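# Prop perforated cover's edge up onto the wooden block

## Task

Lift the side of the perforated cover that lies beside the wooden block and lay it on top of the block so it rests well beyond the block's edge, while the cover's opposite edge stays down inside its opening. The arrangement must hold by itself, not only because the robot is supporting it. Finally release the cover and move the grippers away from it.

## Robot and tools

ROBOT. Two 7-joint arms, left_arm and right_arm, each ending in a parallel gripper. Cameras: cam_high, cam_low, cam_left_wrist, cam_right_wrist, each 504x504 pixels and returned in that order.

FRAME. All poses in results use one shared scene frame. The origin sits on the table surface midway between the arms, +x points out over the table, +z points up, and left_arm is mounted on the +y side. The arm names do not tell you which side of an image they appear on. Positions are in metres, orientations are quaternions in w,x,y,z order, and velocities are in m/s and rad/s. The printed hand position can be somewhat wrong, especially when an arm is stretched far out.

GRIPPER GEOMETRY. The fingers extend along the gripper's own +z axis and close along its y axis. The reported end_effector_position is the point between the pads when closed, about 2 cm short of the fingertips. Closing pushes the tips roughly 10 mm further along +z.

execute_actions. Argument "actions" is a list holding zero or one item; optional "pictures" (boolean) turns the camera images on or off for that result (they are on by default).
- Empty list: no command, just returns the current state.
- Motion: {"rows": [...], "steps": n}. rows holds 1 to 15 rows; steps is 1 to 15 (default 15), each step lasting 1/30 s. Each row is used for one step; if there are fewer rows than steps, the final row is held for the remaining steps.
- Wait: {"steps": n} with no rows, n up to 300. It sends nothing and returns once n steps have elapsed since the previous result (your reply time counts toward them).
- Each row is a single list of 16 numbers covering both arms, even if only one moves: left_arm waist, shoulder, upper arm roll, elbow, forearm roll, wrist pitch, wrist roll, gripper opening, then the same eight for right_arm. The joint values are absolute target angles in radians (the same quantities shown in Joint positions), not increments. The opening is a target on a scale from -1 (closed) to +1 (fully open, pad gap 0.084 m).
- Stated joint ranges per arm (rad): waist -6.283 to 6.283, shoulder -2.059 to 2.094, upper arm roll -6.283 to 6.283, elbow -0.192 to 3.927, forearm roll -6.283 to 6.283, wrist pitch -1.693 to 3.142, wrist roll -6.283 to 6.283. True ends may differ by up to 0.010 rad either way. A call is rejected entirely (nothing is sent) if a target exceeds a range end by more than 0.010 rad and is also beyond that joint's last reported angle. Targets past the real end are clipped to it, and the result may say "joint sent to its limit" (possibly referring to an earlier, still-running action); absence of that line does not prove there is more room.

MOTION LIMITS. Each joint target moves at most 3.14 rad/s, with about 0.16 s to accelerate; an arm's joints are timed to arrive together. Per step, a target is kept within 0.623 rad of the measured angle, and if the targets would place the gripper more than 70 mm from where it currently is, the whole arm's targets are pulled back toward the measured angles. So large moves take several steps or calls.

BETWEEN CALLS. The simulation keeps running while you think and write. Arms continue toward the last row sent until they have nearly stopped (a slow or blocked move still counts as moving) or a step is HELD; then only a new action moves or presses further. Fingers already opening or closing finish their motion.

RESULT LINES. The state line gives, per arm, end_effector_position, end_effector_quat_wxyz and velocities. Joint positions and Joint velocities list each arm's seven joints (rad, rad/s) followed by the finger-pad gap (m, m/s). grip_measured is the measured opening on the command scale. "joint command not followed" means the clearance check altered or blocked some joint targets; the rest of the row still ran. HELD flags steps where all or part of your row was not sent. Joint torques follow the joint order, are total drive output (nonzero in free air), and carry a per-unit offset, scale and noise.

HOLDING. To grip, command an opening clearly below grip_measured; a larger difference squeezes harder, up to roughly 24 N per pad for parts up to about 6 cm wide. Fast closing can hit harder, even forcing the fingers apart. Commanding the current grip_measured still squeezes lightly; wide parts may slip. Brief external tugs on held parts or pushes on loose objects can happen.

FAULTS. Load limits (N m): waist 43.5, shoulder 43.5, upper arm roll 26.1, elbow 26.1, forearm roll 26.1, wrist pitch 17.4, wrist roll 17.4, including any carried weight. Reaching one triggers a TORQUE FAULT: the arm halts, backs that joint off slightly, stays for 10 s and drops the rest of the call. Sustained loads heat motors: MOTOR HOT appears from 65 °C; at 80 °C an OVER-TEMPERATURE FAULT brakes that arm until it cools. Heat partly carries into later scenes.

zoom_image. Arguments: camera (one of the four names) and region [x0, y0, x1, y1] in pixels of that camera's latest full image, origin at top-left, at most 504 by 504. Returns an enlarged view.

finished_scene. Argument scene: the number of the current scene. It ends that scene irreversibly, reports whether the goal was met, and gives the next task if any. Replying without a tool call ends everything.

AVOID. Do not let the arms collide or push on each other, do not knock or place anything off the table, and avoid drops, slips, slams and forceful pushing. Finish with the cover resting on its own, grippers open and withdrawn. Quick, smooth, low-effort motion is preferred.

Each tool is called after "Request:" as name(argument=value, ...), one argument or row to a line, values as JSON.

## Session

Request:
execute_actions(
  actions=[],
)

Scene clock: 0.00 s of 5000.00 s.
left_arm: end_effector_position=(+0.3661, +0.4263, +0.2128) grip_measured=+1.00 end_effector_quat_wxyz=(-0.061, +0.044, +0.992, +0.101) end_effector_velocity=(-0.000, +0.000, -0.000) end_effector_angular_velocity=(+0.000, +0.001, +0.000) | right_arm: end_effector_position=(+0.6637, -0.5333, +0.2013) grip_measured=+1.00 end_effector_quat_wxyz=(+0.594, +0.787, +0.164, -0.044) end_effector_velocity=(-0.000, -0.000, +0.000) end_effector_angular_velocity=(+0.001, -0.001, -0.001)
Joint positions: left_arm=[ 1.116 -0.537 -0.658  0.665 -0.094  1.147 -2.679  0.084] | right_arm=[ 0.204  0.922 -0.076  1.995 -1.257  1.397  0.189  0.084]
Joint velocities: left_arm=[ 0.    -0.    -0.    -0.     0.     0.001  0.     0.   ] | right_arm=[ 0.    -0.001 -0.001 -0.     0.001 -0.    -0.     0.   ]
Joint torques (N m, as the arm reports them, + toward a larger angle): no reading
Motor temperatures (°C, as the motors report them): left_arm=[31 31 32 30 30 33 33] | right_arm=[31 28 32 34 34 31 29]

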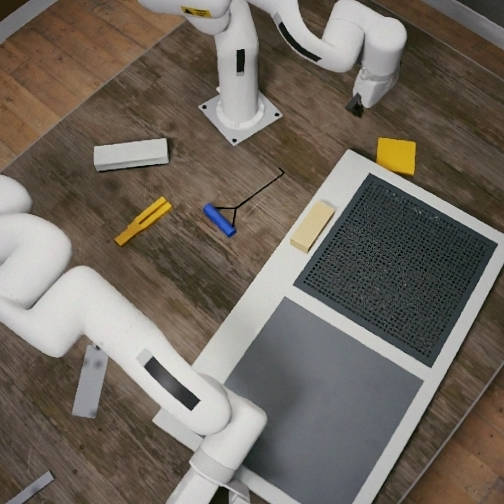

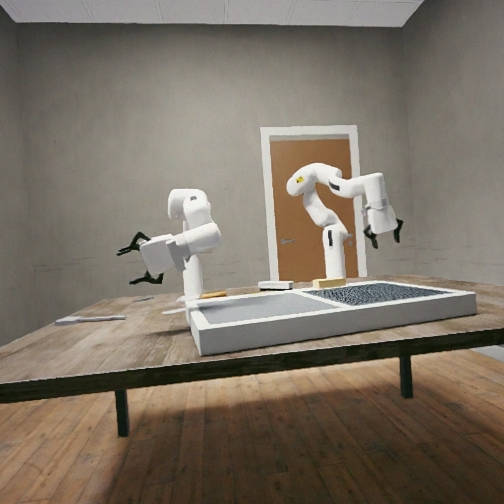

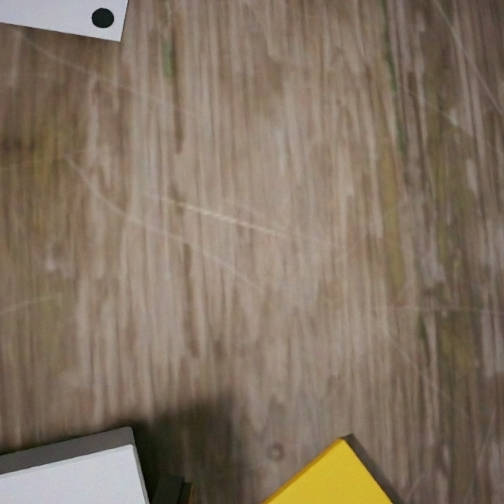

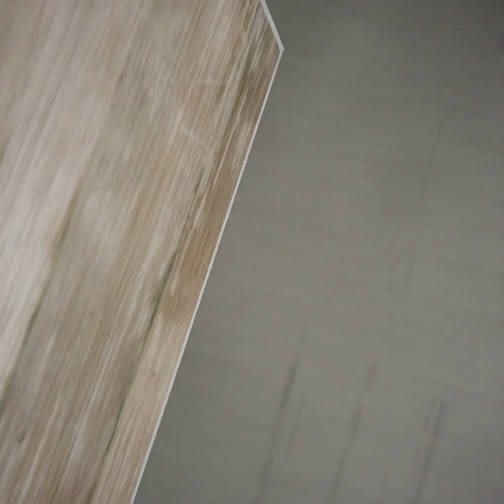

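Request:
zoom_image(
  camera="cam_high",
  region=[190, 140, 390, 300],
)

Request:
execute_actions(
  actions=[
    {"rows":[[0,-0.3,0,0.8,0,1.1,0,1, 0,-0.3,0,0.8,0,1.1,0,1]],"steps":15},
  ],
  pictures=false,
)

Request:
execute_actions(
  actions=[
    {"steps":30},
  ],
)

Region (190, 140, 390, 300) of cam_high's 504x504 image, scaled by 2.520, with more detail than that image has; it fills the top 403 rows of this view, and the rest is white.

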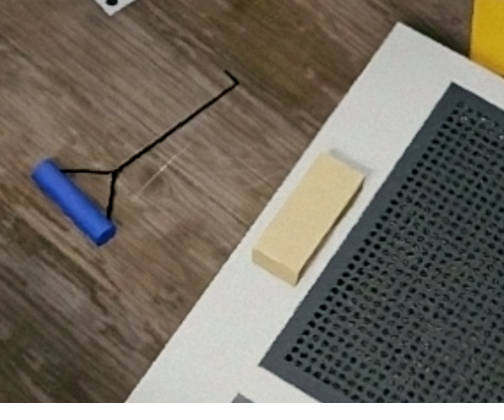

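Scene clock: 18.00 s of 5000.00 s.
left_arm: end_effector_position=(+0.4282, +0.3210, +0.2280) grip_measured=+1.00 end_effector_quat_wxyz=(-0.002, +0.626, +0.780, +0.008) end_effector_velocity=(+0.029, -0.404, -0.003) end_effector_angular_velocity=(-0.013, +0.029, -3.242) | right_arm: end_effector_position=(+0.4989, -0.5057, +0.2157) grip_measured=+1.00 end_effector_quat_wxyz=(+0.271, +0.956, +0.101, -0.044) end_effector_velocity=(-0.401, +0.202, +0.043) end_effector_angular_velocity=(+1.323, -0.131, -0.532)
Joint positions: left_arm=[ 0.278 -0.328 -0.08   0.784 -0.012  1.106 -1.783  0.084] | right_arm=[ 0.055  0.263 -0.022  1.339 -0.6    1.183  0.053  0.084]
Joint velocities: left_arm=[-1.275  0.112  0.193  0.082  0.049 -0.028  2.125  0.   ] | right_arm=[-0.147 -1.386  0.055 -1.364  1.382 -0.217 -0.138 -0.   ]
Joint torques (N m, as the arm reports them, + toward a larger angle): left_arm=[  1.21 -10.56   3.66  17.91   0.61  -0.85   0.22] | right_arm=[ -0.13 -17.64  -0.7   22.52   0.35  -0.92  -0.09]
Motor temperatures (°C, as the motors report them): left_arm=[31 31 32 32 30 33 33] | right_arm=[31 30 32 38 34 31 29]
Steps of this call (steps 1 to 90: nothing new was sent; then 14.50 s passed at rest; steps 91 to 105: all 15 steps of this action). Readings (joint positions):
91: left_arm=[1.115 -0.537 -0.657 0.665 -0.094 1.146 -2.678] | right_arm=[0.204 0.921 -0.076 1.994 -1.257 1.397 0.189]
92: left_arm=[1.108 -0.534 -0.650 0.666 -0.093 1.146 -2.670] | right_arm=[0.202 0.915 -0.075 1.986 -1.249 1.393 0.186]
94: left_arm=[1.046 -0.511 -0.589 0.678 -0.083 1.142 -2.607] | right_arm=[0.185 0.858 -0.064 1.920 -1.187 1.362 0.167]
98: left_arm=[0.715 -0.398 -0.274 0.748 -0.038 1.118 -2.276] | right_arm=[0.109 0.611 -0.045 1.684 -0.946 1.263 0.103]
105: the state above

Scene clock: 19.00 s of 5000.00 s.
left_arm: end_effector_position=(+0.4260, +0.2458, +0.2247) grip_measured=+1.00 end_effector_quat_wxyz=(+0.000, +0.995, -0.101, +0.000) end_effector_velocity=(+0.000, -0.001, -0.000) end_effector_angular_velocity=(+0.000, -0.000, -0.006) | right_arm: end_effector_position=(+0.3481, -0.4032, +0.2246) grip_measured=+1.00 end_effector_quat_wxyz=(+0.000, +1.000, -0.017, -0.000) end_effector_velocity=(-0.000, -0.000, +0.000) end_effector_angular_velocity=(-0.000, -0.001, -0.000)
Joint positions: left_arm=[ 0.    -0.3    0.     0.8    0.     1.1   -0.001  0.084] | right_arm=[ 0.    -0.3    0.     0.8   -0.     1.1    0.     0.084]
Joint velocities: left_arm=[-0.001  0.001 -0.001  0.    -0.    -0.     0.004  0.   ] | right_arm=[-0.    -0.002 -0.    -0.001 -0.    -0.001 -0.     0.   ]
Joint torques (N m, as the arm reports them, + toward a larger angle): left_arm=[ -0.69 -12.25   0.48  19.13   0.37  -0.94  -0.37] | right_arm=[-0.65 -9.49 -0.21 23.99  0.67 -1.78  0.06]
Motor temperatures (°C, as the motors report them): left_arm=[31 31 32 32 30 33 33] | right_arm=[31 30 32 38 34 31 29]
Steps of this call (steps 1 to 30: the robot went on to your last target). Readings (joint positions):
1: left_arm=[0.236 -0.324 -0.071 0.787 -0.010 1.105 -1.707] | right_arm=[0.051 0.217 -0.020 1.294 -0.553 1.176 0.048]
2: left_arm=[0.194 -0.320 -0.060 0.789 -0.008 1.104 -1.623] | right_arm=[0.046 0.172 -0.019 1.250 -0.506 1.169 0.044]
4: left_arm=[0.118 -0.312 -0.036 0.793 -0.005 1.102 -1.433] | right_arm=[0.038 0.082 -0.015 1.164 -0.410 1.156 0.036]
8: left_arm=[0.030 -0.303 -0.010 0.798 -0.001 1.101 -1.029] | right_arm=[0.020 -0.101 -0.007 0.990 -0.214 1.129 0.019]
30: the state above

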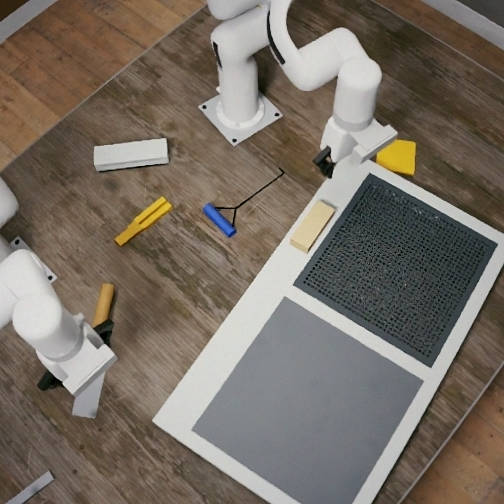

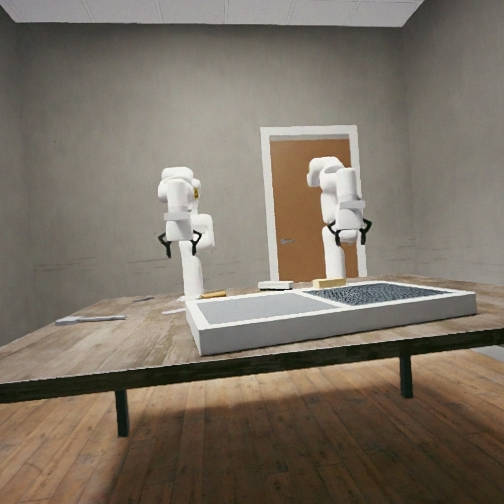

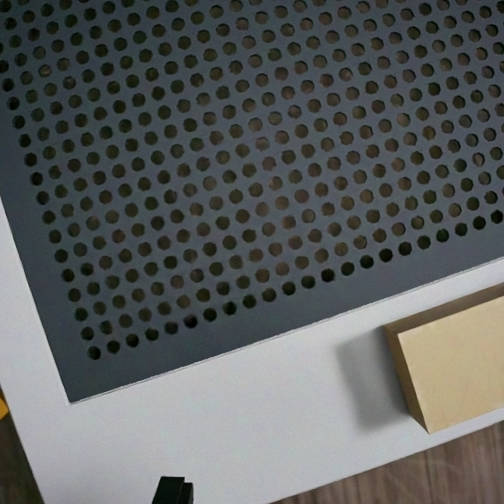

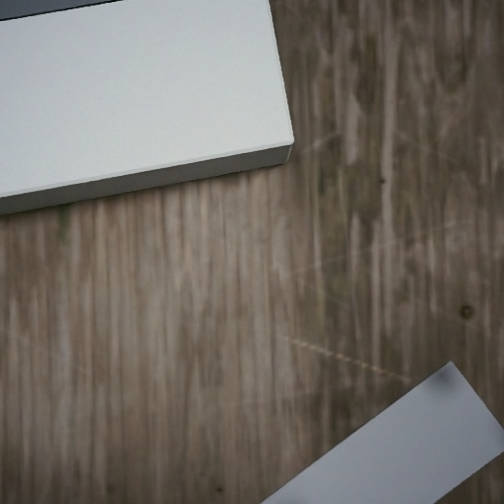

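Request:
execute_actions(
  actions=[
    {"rows":[[-0.27,-0.94,0,0.319,0,1.259,1.16,1, 0,-0.3,0,0.8,0,1.1,0,1]],"steps":15},
  ],
  pictures=false,
)

Request:
execute_actions(
  actions=[
    {"steps":15},
  ],
)

Scene clock: 100.93 s of 5000.00 s.
left_arm: end_effector_position=(+0.2713, +0.2213, +0.2093) grip_measured=+1.00 end_effector_quat_wxyz=(-0.000, +0.801, -0.599, -0.000) end_effector_velocity=(-0.226, +0.004, -0.093) end_effector_angular_velocity=(+0.001, +0.007, -3.110) | right_arm: end_effector_position=(+0.3480, -0.4032, +0.2247) grip_measured=+1.00 end_effector_quat_wxyz=(-0.000, +1.000, -0.017, +0.000) end_effector_velocity=(+0.000, -0.000, -0.000) end_effector_angular_velocity=(-0.000, +0.000, -0.000)
Joint positions: left_arm=[-0.231 -0.849 -0.     0.388 -0.     1.236  0.85   0.084] | right_arm=[-0.    -0.3    0.     0.8    0.     1.1   -0.     0.084]
Joint velocities: left_arm=[-0.384 -0.919  0.002 -0.697  0.     0.228  2.728 -0.   ] | right_arm=[-0.     0.001 -0.    -0.    -0.    -0.    -0.     0.   ]
Joint torques (N m, as the arm reports them, + toward a larger angle): left_arm=[ 1.02  3.68  1.02 21.66  0.37 -1.25 -0.6 ] | right_arm=[-0.49 -9.46 -0.23 24.19  0.77 -1.82 -0.01]
Motor temperatures (°C, as the motors report them): left_arm=[31 32 32 33 30 33 33] | right_arm=[31 29 32 40 34 32 29]
Steps of this call (steps 1 to 15: the robot went on to your last target; steps 16 to 90: nothing new was sent; then 78.43 s passed at rest; steps 91 to 105: all 15 steps of this action). Readings (joint positions):
91: left_arm=[-0.000 -0.300 0.000 0.800 0.000 1.100 0.001] | right_arm=[-0.000 -0.300 0.000 0.800 -0.000 1.100 0.000]
92: left_arm=[-0.003 -0.306 0.001 0.795 0.000 1.102 0.009] | right_arm=[0.000 -0.300 0.000 0.800 0.000 1.100 -0.000]
94: left_arm=[-0.028 -0.363 0.003 0.748 0.000 1.117 0.071] | right_arm=[0.000 -0.300 -0.000 0.800 -0.000 1.100 -0.000]
98: left_arm=[-0.111 -0.561 -0.002 0.604 -0.000 1.165 0.282] | right_arm=[-0.000 -0.300 0.000 0.800 0.000 1.100 0.000]
105: the state above

Scene clock: 101.43 s of 5000.00 s.
left_arm: end_effector_position=(+0.2499, +0.2220, +0.1994) grip_measured=+1.00 end_effector_quat_wxyz=(+0.000, +0.685, -0.728, -0.000) end_effector_velocity=(-0.001, -0.001, -0.000) end_effector_angular_velocity=(+0.000, -0.001, -0.009) | right_arm: end_effector_position=(+0.3480, -0.4032, +0.2247) grip_measured=+1.00 end_effector_quat_wxyz=(-0.000, +1.000, -0.017, +0.000) end_effector_velocity=(-0.000, +0.000, +0.000) end_effector_angular_velocity=(+0.000, +0.001, +0.000)
Joint positions: left_arm=[-0.27  -0.939  0.     0.32   0.     1.259  1.16   0.084] | right_arm=[-0.    -0.3   -0.     0.8   -0.     1.1   -0.     0.084]
Joint velocities: left_arm=[-0.005 -0.005 -0.001 -0.004  0.     0.     0.003 -0.   ] | right_arm=[ 0.    -0.     0.    -0.     0.     0.001  0.     0.   ]
Joint torques (N m, as the arm reports them, + toward a larger angle): left_arm=[-0.68  0.52  0.56 19.82  0.42 -1.2  -0.08] | right_arm=[-0.79 -9.65 -0.28 24.01  0.73 -1.86  0.07]
Motor temperatures (°C, as the motors report them): left_arm=[31 32 32 33 30 33 33] | right_arm=[31 29 32 40 34 32 29]
Steps of this call (steps 1 to 15: the robot went on to your last target). Readings (joint positions):
1: left_arm=[-0.243 -0.877 -0.000 0.366 -0.000 1.243 0.936] | right_arm=[-0.000 -0.300 -0.000 0.800 -0.000 1.100 -0.000]
2: left_arm=[-0.253 -0.899 -0.000 0.349 -0.000 1.249 1.010] | right_arm=[-0.000 -0.300 0.000 0.800 -0.000 1.100 -0.000]
4: left_arm=[-0.265 -0.927 0.000 0.328 -0.000 1.256 1.109] | right_arm=[0.000 -0.300 -0.000 0.800 -0.000 1.100 0.000]
8: left_arm=[-0.269 -0.938 0.000 0.321 0.000 1.258 1.155] | right_arm=[-0.000 -0.300 0.000 0.800 -0.000 1.100 -0.000]
15: the state above

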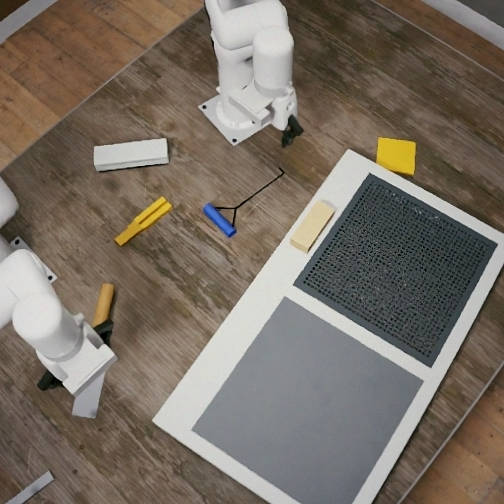

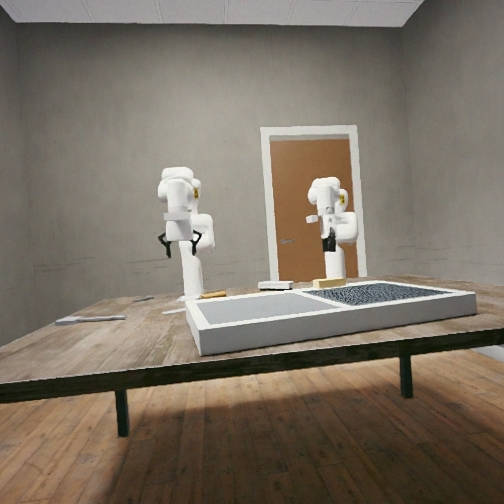

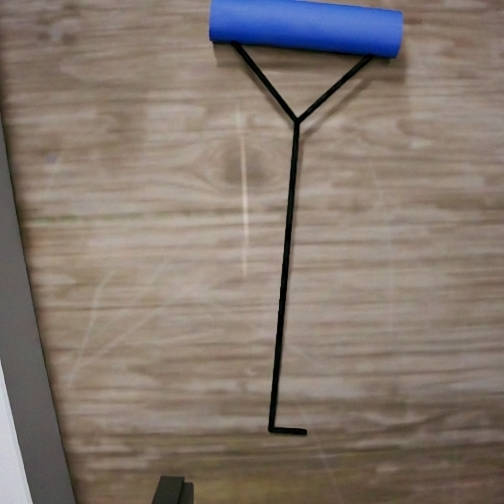

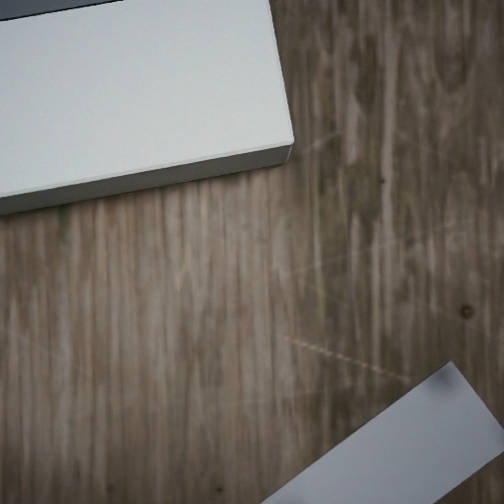

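Request:
execute_actions(
  actions=[
    {"rows":[[-0.635,-0.372,0,0.27,0,0.642,-2.27,1, 0,-0.3,0,0.8,0,1.1,0,1]],"steps":15},
  ],
  pictures=false,
)

Request:
execute_actions(
  actions=[
    {"steps":30},
  ],
)

Scene clock: 122.47 s of 5000.00 s.
left_arm: end_effector_position=(+0.2503, +0.1214, +0.0939) grip_measured=+1.00 end_effector_quat_wxyz=(-0.001, +0.868, -0.497, -0.002) end_effector_velocity=(-0.064, -0.106, -0.159) end_effector_angular_velocity=(+0.027, +0.007, +2.592) | right_arm: end_effector_position=(+0.3480, -0.4032, +0.2247) grip_measured=+1.00 end_effector_quat_wxyz=(-0.000, +1.000, -0.017, -0.000) end_effector_velocity=(+0.000, -0.000, +0.000) end_effector_angular_velocity=(-0.001, -0.001, +0.000)
Joint positions: left_arm=[-0.593 -0.436 -0.001  0.274 -0.     0.715  0.245  0.084] | right_arm=[-0.    -0.3   -0.     0.8   -0.     1.1   -0.     0.084]
Joint velocities: left_arm=[-0.424  0.664 -0.003 -0.07   0.    -0.709 -3.019 -0.   ] | right_arm=[ 0.001 -0.    -0.001  0.    -0.001 -0.    -0.     0.   ]
Joint torques (N m, as the arm reports them, + toward a larger angle): left_arm=[  2.88 -14.27   0.87  17.86   0.08  -1.18  -0.19] | right_arm=[-0.62 -9.62 -0.21 24.15  0.78 -1.75 -0.06]
Motor temperatures (°C, as the motors report them): left_arm=[31 32 32 34 30 33 33] | right_arm=[31 29 32 41 34 32 29]
Steps of this call (steps 1 to 15: the robot went on to your last target; steps 16 to 90: nothing new was sent; then 17.53 s passed at rest; steps 91 to 105: all 15 steps of this action). Readings (joint positions):
91: left_arm=[-0.270 -0.940 0.000 0.319 0.000 1.258 1.159] | right_arm=[0.000 -0.300 0.000 0.800 0.000 1.100 -0.000]
92: left_arm=[-0.274 -0.934 0.000 0.319 0.000 1.250 1.151] | right_arm=[0.000 -0.300 -0.000 0.800 -0.000 1.100 0.000]
94: left_arm=[-0.309 -0.881 0.001 0.317 0.000 1.188 1.088] | right_arm=[-0.000 -0.300 0.000 0.800 0.000 1.100 -0.000]
98: left_arm=[-0.433 -0.686 0.000 0.297 -0.000 0.985 0.854] | right_arm=[0.000 -0.300 -0.000 0.800 0.000 1.100 -0.000]
105: the state above

Scene clock: 123.47 s of 5000.00 s.
left_arm: end_effector_position=(+0.2450, +0.1100, +0.0797) grip_measured=+1.00 end_effector_quat_wxyz=(+0.000, +0.756, +0.655, +0.000) end_effector_velocity=(-0.000, -0.000, -0.000) end_effector_angular_velocity=(+0.001, +0.001, +0.070) | right_arm: end_effector_position=(+0.3480, -0.4032, +0.2247) grip_measured=+1.00 end_effector_quat_wxyz=(-0.000, +1.000, -0.017, +0.000) end_effector_velocity=(-0.000, -0.000, +0.000) end_effector_angular_velocity=(-0.001, +0.000, +0.001)
Joint positions: left_arm=[-0.635 -0.372 -0.     0.27   0.     0.642 -2.265  0.084] | right_arm=[-0.    -0.3    0.     0.8   -0.     1.1   -0.     0.084]
Joint velocities: left_arm=[-0.001  0.001 -0.     0.     0.     0.    -0.072  0.   ] | right_arm=[ 0.001 -0.    -0.    -0.    -0.002  0.001  0.    -0.   ]
Joint torques (N m, as the arm reports them, + toward a larger angle): left_arm=[-0.04 -8.04  0.57 15.28  0.16 -1.2  -0.34] | right_arm=[-0.61 -9.85 -0.24 23.97  0.65 -1.83  0.11]
Motor temperatures (°C, as the motors report them): left_arm=[31 32 32 34 30 33 33] | right_arm=[31 29 32 41 34 32 29]
Steps of this call (steps 1 to 30: the robot went on to your last target). Readings (joint positions):
1: left_arm=[-0.606 -0.417 -0.001 0.272 -0.000 0.694 0.144] | right_arm=[-0.000 -0.300 0.000 0.800 0.000 1.100 0.000]
2: left_arm=[-0.615 -0.403 -0.001 0.271 -0.000 0.678 0.042] | right_arm=[0.000 -0.300 0.000 0.800 0.000 1.100 -0.000]
4: left_arm=[-0.625 -0.387 -0.000 0.271 -0.000 0.659 -0.160] | right_arm=[0.000 -0.300 0.000 0.800 0.000 1.100 -0.000]
8: left_arm=[-0.633 -0.376 0.000 0.271 -0.000 0.645 -0.564] | right_arm=[-0.000 -0.300 0.000 0.800 -0.000 1.100 0.000]
30: the state above

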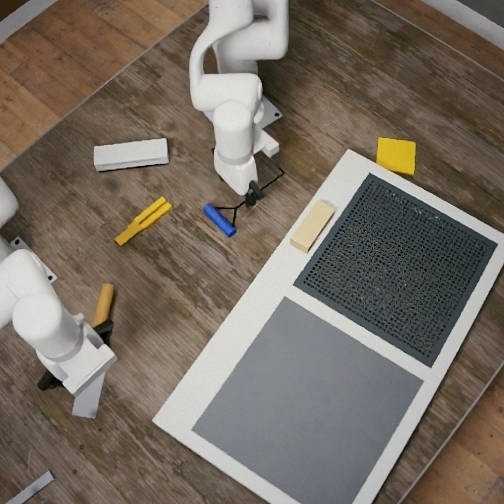

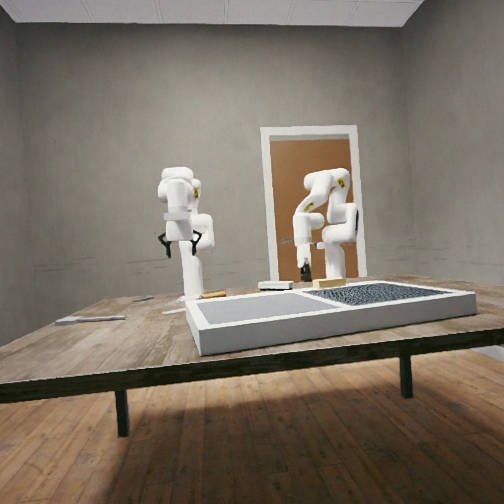

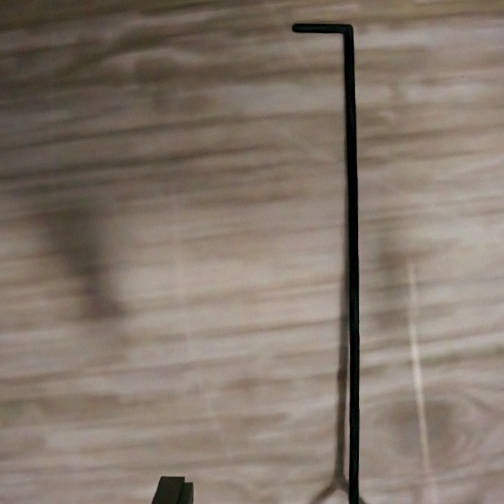

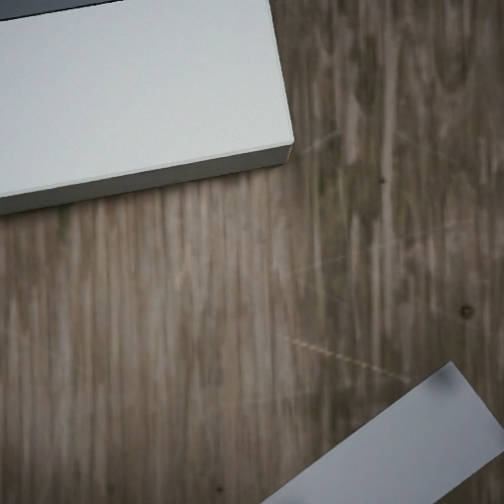

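Request:
execute_actions(
  actions=[
    {"rows":[[-0.558,-0.1546,0,0.221,0,0.3756,-2.19,-0.3, 0,-0.3,0,0.8,0,1.1,0,1]],"steps":15},
  ],
  pictures=false,
)

Request:
execute_actions(
  actions=[
    {"rows":[[-0.558,-0.1546,0,0.221,0,0.3756,-2.19,-1, 0,-0.3,0,0.8,0,1.1,0,1]],"steps":15},
  ],
)

Scene clock: 137.30 s of 5000.00 s.
left_arm: end_effector_position=(+0.2572, +0.1285, +0.0233) grip_measured=-0.32 end_effector_quat_wxyz=(+0.000, +0.755, +0.655, +0.000) end_effector_velocity=(-0.001, +0.001, -0.001) end_effector_angular_velocity=(+0.000, +0.000, -0.001) | right_arm: end_effector_position=(+0.3480, -0.4032, +0.2247) grip_measured=+1.00 end_effector_quat_wxyz=(-0.000, +1.000, -0.017, +0.000) end_effector_velocity=(-0.000, +0.000, -0.000) end_effector_angular_velocity=(+0.000, +0.001, +0.000)
Joint positions: left_arm=[-0.558 -0.156 -0.     0.221  0.     0.376 -2.19   0.03 ] | right_arm=[ 0.    -0.3    0.     0.8    0.     1.1    0.     0.084]
Joint velocities: left_arm=[ 0.001  0.002 -0.    -0.005 -0.    -0.006  0.002 -0.   ] | right_arm=[ 0.001  0.001  0.    -0.     0.001  0.     0.     0.   ]
Joint torques (N m, as the arm reports them, + toward a larger angle): left_arm=[ -0.46 -10.18   0.36  12.18   0.05  -1.37  -0.24] | right_arm=[-0.4  -9.61 -0.22 24.14  0.81 -1.83  0.01]
Motor temperatures (°C, as the motors report them): left_arm=[31 32 32 33 30 33 33] | right_arm=[31 29 32 41 34 32 29]
Steps of this call (steps 1 to 15: the robot went on to your last target; steps 16 to 90: nothing new was sent; then 10.33 s passed at rest; steps 91 to 105: all 15 steps of this action). Readings (joint positions):
91: left_arm=[-0.635 -0.372 -0.000 0.270 -0.000 0.641 -2.270] | right_arm=[0.000 -0.300 0.000 0.800 0.000 1.100 -0.000]
92: left_arm=[-0.633 -0.367 -0.000 0.269 0.000 0.633 -2.267] | right_arm=[0.000 -0.300 0.000 0.800 0.000 1.100 -0.000]
94: left_arm=[-0.616 -0.320 -0.001 0.261 0.000 0.569 -2.248] | right_arm=[-0.000 -0.300 0.000 0.800 0.000 1.100 0.000]
98: left_arm=[-0.565 -0.171 0.002 0.221 -0.000 0.406 -2.199] | right_arm=[0.000 -0.300 0.000 0.800 0.000 1.100 -0.000]
105: the state above

Scene clock: 137.80 s of 5000.00 s.
left_arm: end_effector_position=(+0.2570, +0.1287, +0.0230) grip_measured=-0.94 end_effector_quat_wxyz=(+0.000, +0.755, +0.655, +0.000) end_effector_velocity=(-0.000, -0.000, +0.000) end_effector_angular_velocity=(+0.000, +0.001, -0.001) | right_arm: end_effector_position=(+0.3480, -0.4032, +0.2247) grip_measured=+1.00 end_effector_quat_wxyz=(-0.000, +1.000, -0.017, +0.000) end_effector_velocity=(-0.000, -0.000, +0.000) end_effector_angular_velocity=(+0.000, +0.000, -0.001)
Joint positions: left_arm=[-0.558 -0.155 -0.     0.221 -0.     0.376 -2.19   0.002] | right_arm=[-0.    -0.3   -0.     0.8   -0.     1.1   -0.     0.084]
Joint velocities: left_arm=[-0.001  0.     0.     0.001 -0.     0.001 -0.    -0.   ] | right_arm=[-0.    -0.001 -0.001  0.     0.     0.002  0.    -0.   ]
Joint torques (N m, as the arm reports them, + toward a larger angle): left_arm=[-0.18 -9.99  0.1  12.06  0.33 -1.05 -0.29] | right_arm=[-0.59 -9.62 -0.2  24.08  0.76 -1.83  0.07]
Motor temperatures (°C, as the motors report them): left_arm=[31 32 32 33 30 33 33] | right_arm=[31 29 32 41 34 32 29]
Steps of this call (steps 1 to 15: all 15 steps of this action). Readings (joint positions):
1: left_arm=[-0.558 -0.156 -0.000 0.221 0.000 0.376 -2.190] | right_arm=[0.000 -0.300 -0.000 0.800 -0.000 1.100 -0.000]
2: left_arm=[-0.558 -0.156 -0.000 0.221 0.000 0.376 -2.190] | right_arm=[0.000 -0.300 0.000 0.800 0.000 1.100 -0.000]
4: left_arm=[-0.558 -0.155 -0.000 0.221 0.000 0.376 -2.190] | right_arm=[0.000 -0.300 0.000 0.800 0.000 1.100 -0.000]
8: left_arm=[-0.558 -0.155 -0.000 0.221 0.000 0.376 -2.190] | right_arm=[0.000 -0.300 -0.000 0.800 0.000 1.100 0.000]
15: the state above

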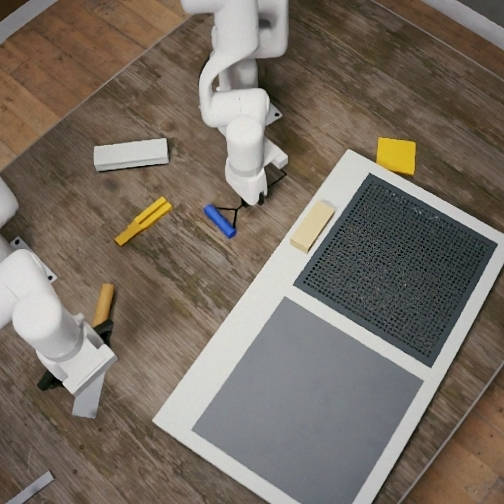

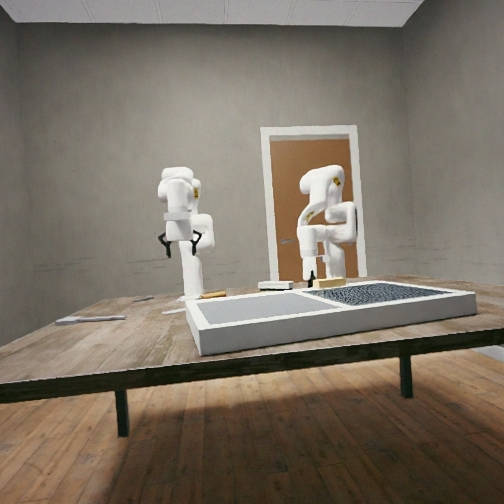

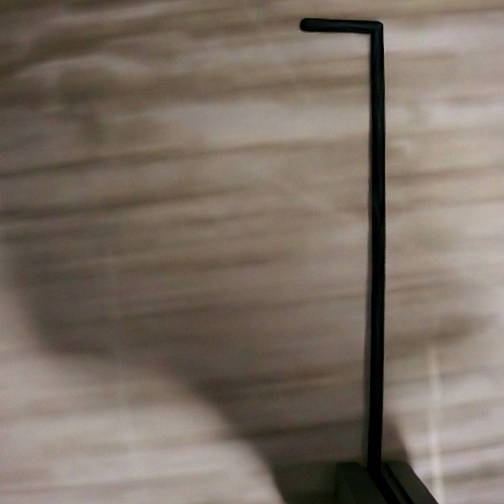

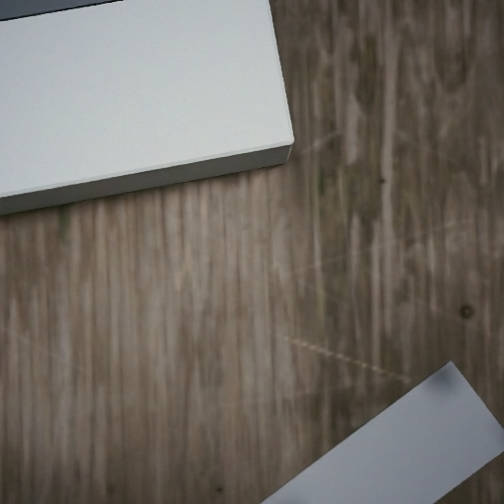

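Request:
execute_actions(
  actions=[
    {"rows":[[-0.558,-0.17,0,0.224,0,0.394,-2.19,-1, 0.3,-0.3,0,0.6,0,0.5,0.5,1],[-0.558,-0.19,0,0.228,0,0.418,-2.19,-1, 0.3,-0.3,0,0.6,0,0.5,0.5,1],[-0.558,-0.22,0,0.234,0,0.454,-2.19,-1, 0.3,-0.3,0,0.6,0,0.5,0.5,1],[-0.558,-0.25,0,0.24,0,0.49,-2.19,-1, 0.3,-0.3,0,0.6,0,0.5,0.5,1],[-0.558,-0.28,0,0.248,0,0.528,-2.19,-1, 0.3,-0.3,0,0.6,0,0.5,0.5,1],[-0.558,-0.31,0,0.256,0,0.566,-2.19,-1, 0.3,-0.3,0,0.4,0,-0.5,1.571,1],[-0.558,-0.34,0,0.266,0,0.606,-2.19,-1, 0.3,-0.3,0,0.4,0,-0.5,1.571,1],[-0.558,-0.37,0,0.278,0,0.648,-2.19,-1, 0.3,-0.3,0,0.4,0,-0.5,1.571,1],[-0.558,-0.4,0,0.29,0,0.69,-2.19,-1, 0.3,-0.3,0,0.4,0,-0.5,1.571,1],[-0.558,-0.43,0,0.31,0,0.74,-2.19,-1, 0.3,-0.3,0,0.4,0,-0.5,1.571,1],[-0.558,-0.46,0,0.33,0,0.79,-2.19,-1, 0.3,-0.3,0,0.4,0,-0.5,1.571,1],[-0.558,-0.485,0,0.35,0,0.835,-2.19,-1, 0.3,-0.3,0,0.4,0,-0.5,1.571,1]],"steps":15},
  ],
  pictures=false,
)

Request:
execute_actions(
  actions=[
    {"rows":[[-0.405,-0.485,0,0.8085,0,1.293,-1.571,-1, 0.4,-0.1,0,0.25,0,-1.2,1.571,0.4]],"steps":15},
  ],
  pictures=false,
)

Request:
execute_actions(
  actions=[
    {"rows":[[-0.405,-0.485,0,0.8085,0,1.293,-1.571,-1, 0.997,0.157,0,0.2155,0,-1.46,1.571,0.4]],"steps":15},
  ],
  pictures=false,
)

Request:
execute_actions(
  actions=[
    {"steps":30},
  ],
)

Scene clock: 177.00 s of 5000.00 s.
left_arm: end_effector_position=(+0.2660, +0.1203, +0.1146) grip_measured=-0.94 end_effector_quat_wxyz=(+0.003, +0.755, +0.655, +0.000) end_effector_velocity=(+0.034, -0.033, +0.251) end_effector_angular_velocity=(-0.079, -0.084, -0.003) | right_arm: end_effector_position=(+0.4117, -0.2803, +0.1970) grip_measured=+1.00 end_effector_quat_wxyz=(-0.163, +0.900, -0.320, +0.247) end_effector_velocity=(+0.265, +0.183, +0.366) end_effector_angular_velocity=(+2.082, -1.915, -2.023)
Joint positions: left_arm=[-0.558 -0.454 -0.     0.331  0.     0.779 -2.19   0.002] | right_arm=[ 0.276 -0.298  0.001  0.44  -0.     0.137  0.926  0.084]
Joint velocities: left_arm=[-0.001 -0.575 -0.002  0.399  0.     0.86   0.     0.   ] | right_arm=[ 0.25  -0.013 -0.001 -0.421  0.    -2.766  2.756  0.   ]
Joint torques (N m, as the arm reports them, + toward a larger angle): left_arm=[ 0.06 -0.21  0.39 12.59  0.21 -1.36 -0.18] | right_arm=[ -3.47 -10.85  -1.57  29.09   0.91  -2.7   -0.67]
Motor temperatures (°C, as the motors report them): left_arm=[31 32 32 32 30 33 33] | right_arm=[31 29 32 41 34 32 29]
Steps of this call (steps 1 to 15: the robot went on to your last target; steps 16 to 90: nothing new was sent; then 35.70 s passed at rest; steps 91 to 105: all 15 steps of this action). Readings (joint positions):
91: left_arm=[-0.558 -0.155 -0.000 0.221 0.000 0.376 -2.190] | right_arm=[0.000 -0.300 -0.000 0.800 -0.000 1.099 0.001]
92: left_arm=[-0.558 -0.157 0.000 0.221 0.000 0.380 -2.190] | right_arm=[0.003 -0.300 -0.001 0.798 -0.000 1.091 0.007]
94: left_arm=[-0.558 -0.176 0.000 0.223 0.000 0.405 -2.190] | right_arm=[0.032 -0.301 -0.004 0.778 -0.000 1.028 0.060]
98: left_arm=[-0.558 -0.265 0.000 0.245 0.000 0.511 -2.190] | right_arm=[0.151 -0.301 0.003 0.681 0.000 0.777 0.282]
105: the state above

Scene clock: 177.50 s of 5000.00 s.
left_arm: end_effector_position=(+0.3301, +0.1277, +0.2741) grip_measured=-0.94 end_effector_quat_wxyz=(+0.004, +0.880, +0.475, +0.002) end_effector_velocity=(+0.049, +0.030, +0.181) end_effector_angular_velocity=(-0.044, -0.067, -0.425) | right_arm: end_effector_position=(+0.4081, -0.2230, +0.3297) grip_measured=+0.39 end_effector_quat_wxyz=(+0.562, -0.602, +0.413, -0.390) end_effector_velocity=(-0.064, -0.011, +0.204) end_effector_angular_velocity=(+0.386, -0.784, +0.021)
Joint positions: left_arm=[-0.412 -0.486  0.001  0.789  0.     1.267 -1.604  0.002] | right_arm=[ 0.398 -0.104 -0.     0.255  0.    -1.146  1.566  0.061]
Joint velocities: left_arm=[ 0.149 -0.038  0.007  0.472  0.001  0.429  0.581 -0.   ] | right_arm=[ 0.027  0.049 -0.001 -0.044 -0.001 -0.962  0.083  0.   ]
Joint torques (N m, as the arm reports them, + toward a larger angle): left_arm=[-3.97 -4.17 -0.96 10.4   0.02 -0.83 -1.1 ] | right_arm=[-0.64 -8.29 -0.36 15.6   0.83 -0.32 -0.26]
Motor temperatures (°C, as the motors report them): left_arm=[31 32 32 32 30 33 33] | right_arm=[31 29 32 41 34 32 29]
Steps of this call (steps 1 to 15: all 15 steps of this action). Readings (joint positions):
1: left_arm=[-0.558 -0.469 -0.000 0.342 0.000 0.803 -2.189] | right_arm=[0.283 -0.299 0.001 0.429 -0.000 0.048 1.014]
2: left_arm=[-0.556 -0.476 -0.000 0.354 0.000 0.826 -2.181] | right_arm=[0.288 -0.298 0.000 0.422 -0.000 -0.039 1.101]
4: left_arm=[-0.542 -0.475 -0.001 0.397 -0.000 0.889 -2.119] | right_arm=[0.305 -0.278 -0.002 0.399 0.000 -0.231 1.273]
8: left_arm=[-0.489 -0.478 0.000 0.558 0.000 1.039 -1.910] | right_arm=[0.371 -0.156 0.001 0.289 -0.000 -0.630 1.490]
15: the state above

Scene clock: 178.00 s of 5000.00 s.
left_arm: end_effector_position=(+0.3300, +0.1301, +0.2797) grip_measured=-0.94 end_effector_quat_wxyz=(-0.000, +0.886, +0.463, -0.000) end_effector_velocity=(+0.001, -0.001, +0.002) end_effector_angular_velocity=(-0.003, -0.003, -0.001) | right_arm: end_effector_position=(+0.2802, -0.0574, +0.2880) grip_measured=+0.39 end_effector_quat_wxyz=(+0.641, -0.673, +0.266, -0.254) end_effector_velocity=(-0.379, +0.301, -0.108) end_effector_angular_velocity=(-0.018, +0.024, +1.056)
Joint positions: left_arm=[-0.405 -0.485 -0.     0.808 -0.     1.293 -1.571  0.002] | right_arm=[ 0.852  0.094  0.     0.225 -0.    -1.392  1.57   0.061]
Joint velocities: left_arm=[-0.001 -0.     0.001  0.004  0.    -0.001  0.001  0.   ] | right_arm=[ 1.058  0.458 -0.001 -0.066  0.    -0.494  0.005  0.   ]
Joint torques (N m, as the arm reports them, + toward a larger angle): left_arm=[-0.65 -8.32  0.43 19.8   0.36 -1.25 -0.09] | right_arm=[ -0.5  -10.59  -0.48  11.48   0.72  -2.31  -0.01]
Motor temperatures (°C, as the motors report them): left_arm=[31 32 32 32 30 33 33] | right_arm=[31 29 32 41 34 32 29]
Steps of this call (steps 1 to 15: all 15 steps of this action). Readings (joint positions):
1: left_arm=[-0.408 -0.487 0.001 0.801 0.000 1.278 -1.590] | right_arm=[0.399 -0.103 -0.000 0.253 0.000 -1.171 1.568]
2: left_arm=[-0.407 -0.487 0.001 0.805 0.000 1.284 -1.582] | right_arm=[0.406 -0.099 -0.002 0.252 0.000 -1.187 1.569]
4: left_arm=[-0.406 -0.485 -0.000 0.805 -0.000 1.291 -1.575] | right_arm=[0.461 -0.075 -0.005 0.250 0.001 -1.214 1.569]
8: left_arm=[-0.406 -0.484 -0.000 0.805 -0.000 1.293 -1.572] | right_arm=[0.607 -0.012 -0.000 0.240 0.000 -1.278 1.569]
15: the state above

Scene clock: 179.00 s of 5000.00 s.
left_arm: end_effector_position=(+0.3302, +0.1300, +0.2800) grip_measured=-0.94 end_effector_quat_wxyz=(+0.000, +0.886, +0.463, +0.000) end_effector_velocity=(-0.001, -0.001, +0.000) end_effector_angular_velocity=(-0.000, +0.000, -0.002) | right_arm: end_effector_position=(+0.2255, -0.0207, +0.2736) grip_measured=+0.39 end_effector_quat_wxyz=(+0.657, -0.692, +0.217, -0.206) end_effector_velocity=(+0.000, +0.000, -0.000) end_effector_angular_velocity=(-0.000, +0.000, -0.000)
Joint positions: left_arm=[-0.405 -0.485 -0.     0.808 -0.     1.293 -1.571  0.002] | right_arm=[ 0.997  0.157 -0.     0.216  0.    -1.46   1.571  0.061]
Joint velocities: left_arm=[-0.003 -0.001 -0.     0.    -0.     0.001 -0.    -0.   ] | right_arm=[-0.    -0.     0.     0.     0.     0.001  0.     0.   ]
Joint torques (N m, as the arm reports them, + toward a larger angle): left_arm=[-0.61 -8.33  0.32 19.44  0.35 -1.2  -0.21] | right_arm=[ -0.59 -10.59  -0.4   10.66   0.74  -2.23   0.04]
Motor temperatures (°C, as the motors report them): left_arm=[31 32 32 32 30 33 33] | right_arm=[31 29 32 41 34 32 29]
Steps of this call (steps 1 to 30: the robot went on to your last target). Readings (joint positions):
1: left_arm=[-0.405 -0.485 -0.000 0.808 -0.000 1.293 -1.571] | right_arm=[0.887 0.109 0.000 0.222 -0.000 -1.408 1.570]
2: left_arm=[-0.405 -0.485 -0.000 0.808 -0.000 1.293 -1.571] | right_arm=[0.921 0.124 0.001 0.220 -0.000 -1.424 1.571]
4: left_arm=[-0.405 -0.485 -0.000 0.808 -0.000 1.293 -1.571] | right_arm=[0.971 0.146 0.002 0.216 -0.001 -1.447 1.571]
8: left_arm=[-0.405 -0.485 -0.000 0.808 -0.000 1.293 -1.571] | right_arm=[0.994 0.156 -0.000 0.215 0.000 -1.459 1.571]
30: the state above
All arms were judged still, so your last target was given up. Only a new action makes them travel on or press farther. Fingers that are still opening or closing keep moving.

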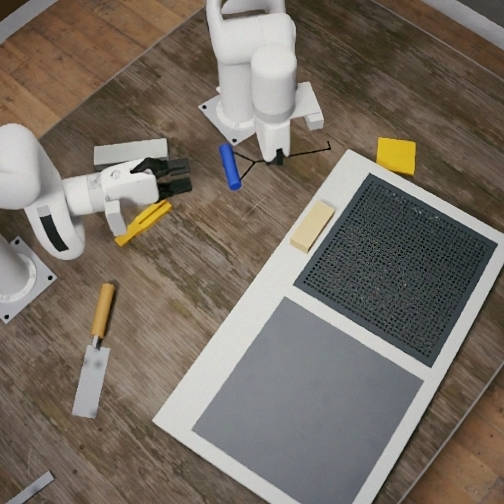

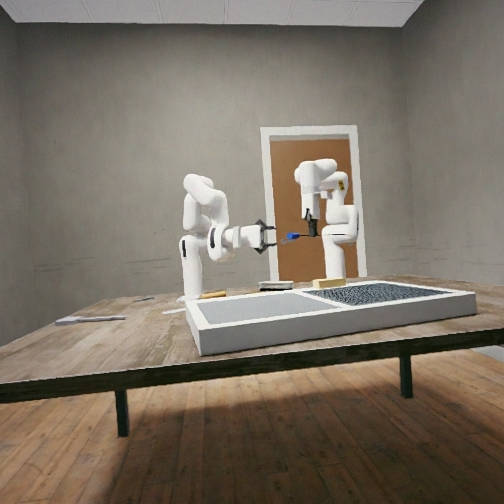

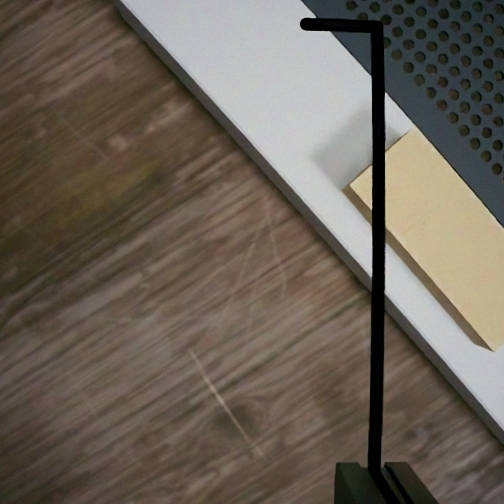

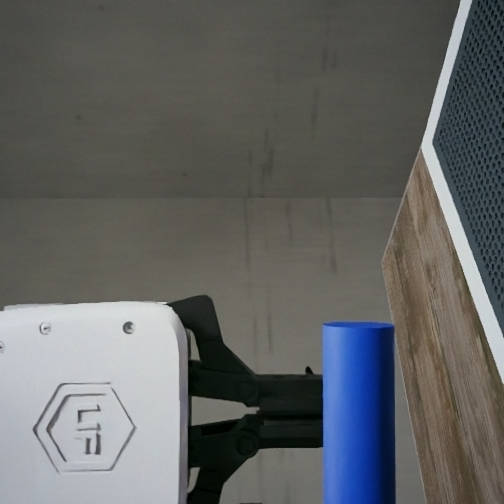

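Request:
execute_actions(
  actions=[
    {"rows":[[-0.405,-0.485,0,0.8085,0,1.293,-1.571,-1, 0.997,0.3516,0,0.539,0,-1.333,1.571,0.4]],"steps":15},
  ],
)

Request:
zoom_image(
  camera="cam_high",
  region=[150, 100, 350, 240],
)

Request:
zoom_image(
  camera="cam_low",
  region=[240, 190, 370, 280],
)

Scene clock: 191.07 s of 5000.00 s.
left_arm: end_effector_position=(+0.3302, +0.1300, +0.2800) grip_measured=-0.94 end_effector_quat_wxyz=(+0.000, +0.886, +0.463, +0.000) end_effector_velocity=(-0.000, -0.000, +0.000) end_effector_angular_velocity=(+0.000, -0.000, -0.002) | right_arm: end_effector_position=(+0.2793, +0.0566, +0.2648) grip_measured=+0.39 end_effector_quat_wxyz=(+0.657, -0.692, +0.217, -0.206) end_effector_velocity=(+0.002, +0.002, +0.000) end_effector_angular_velocity=(+0.001, -0.001, -0.002)
Joint positions: left_arm=[-0.405 -0.485  0.     0.808 -0.     1.293 -1.571  0.002] | right_arm=[ 0.997  0.351 -0.     0.536  0.    -1.334  1.571  0.061]
Joint velocities: left_arm=[-0.001 -0.    -0.     0.     0.     0.     0.    -0.   ] | right_arm=[-0.001  0.004 -0.     0.01   0.001  0.004 -0.    -0.   ]
Joint torques (N m, as the arm reports them, + toward a larger angle): left_arm=[-0.87 -9.05  0.4  19.72  0.45 -1.12  0.01] | right_arm=[ -0.56 -14.8   -0.65  13.22   0.66  -2.2   -0.07]
Motor temperatures (°C, as the motors report them): left_arm=[31 32 32 33 30 33 33] | right_arm=[31 29 32 38 34 32 29]
Steps of this call (steps 1 to 90: nothing new was sent; then 8.57 s passed at rest; steps 91 to 105: all 15 steps of this action). Readings (joint positions):
91: left_arm=[-0.405 -0.485 0.000 0.809 0.000 1.293 -1.571] | right_arm=[0.997 0.157 -0.000 0.216 -0.000 -1.460 1.571]
92: left_arm=[-0.405 -0.485 -0.000 0.809 -0.000 1.293 -1.571] | right_arm=[0.997 0.161 -0.000 0.222 -0.000 -1.457 1.571]
94: left_arm=[-0.405 -0.485 0.000 0.809 -0.000 1.293 -1.571] | right_arm=[0.997 0.197 -0.000 0.280 -0.000 -1.433 1.571]
98: left_arm=[-0.405 -0.485 -0.000 0.808 -0.000 1.293 -1.571] | right_arm=[0.997 0.313 0.000 0.478 0.000 -1.358 1.571]
105: the state above

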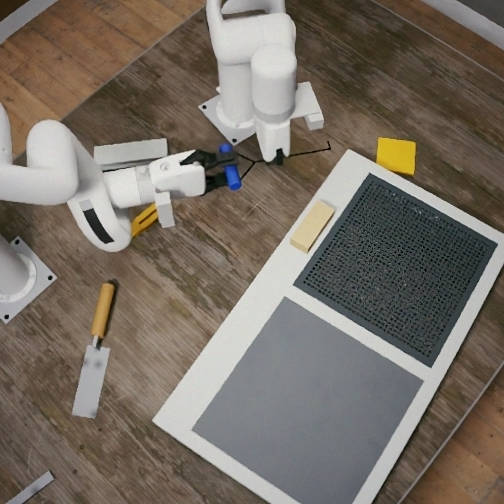

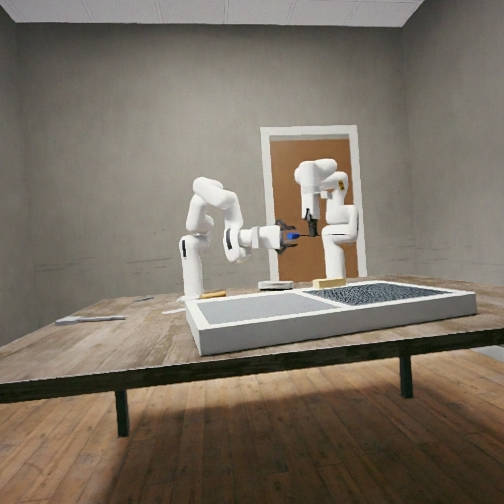

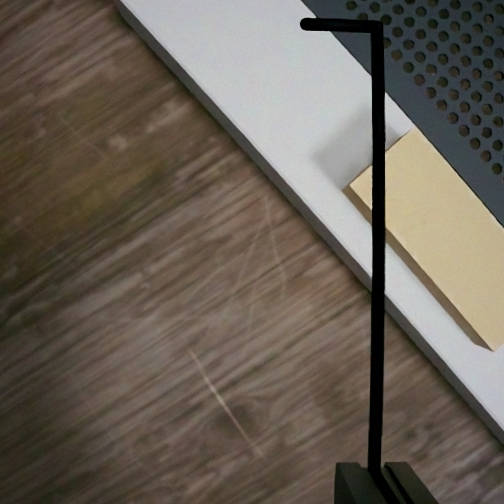

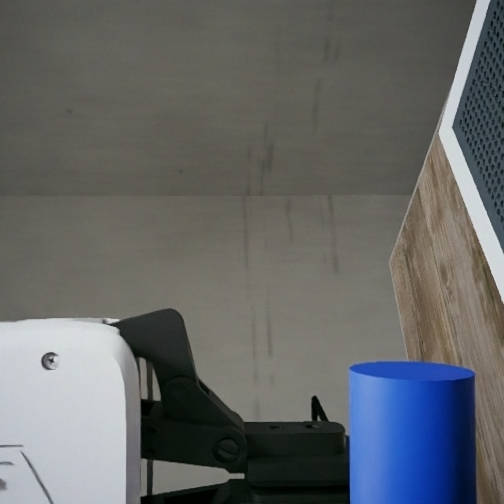

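Region (150, 100, 350, 240) of cam_high's 504x504 image, scaled by 2.520, with more detail than that image has; it fills the top 353 rows of this view, and the rest is white.

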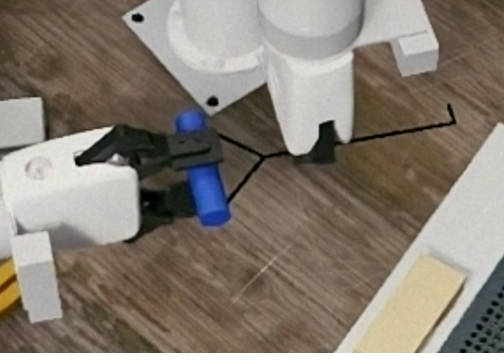

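Region (240, 190, 370, 280) of cam_low's 504x504 image, scaled by 3.877, with more detail than that image has; it fills the top 349 rows of this view, and the rest is white.

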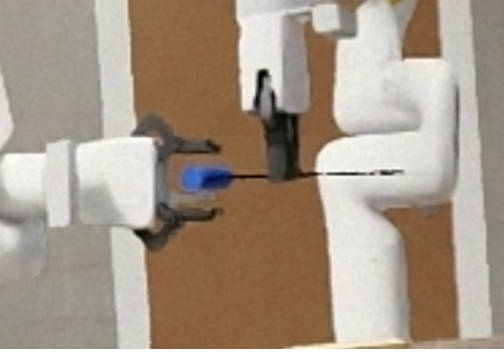

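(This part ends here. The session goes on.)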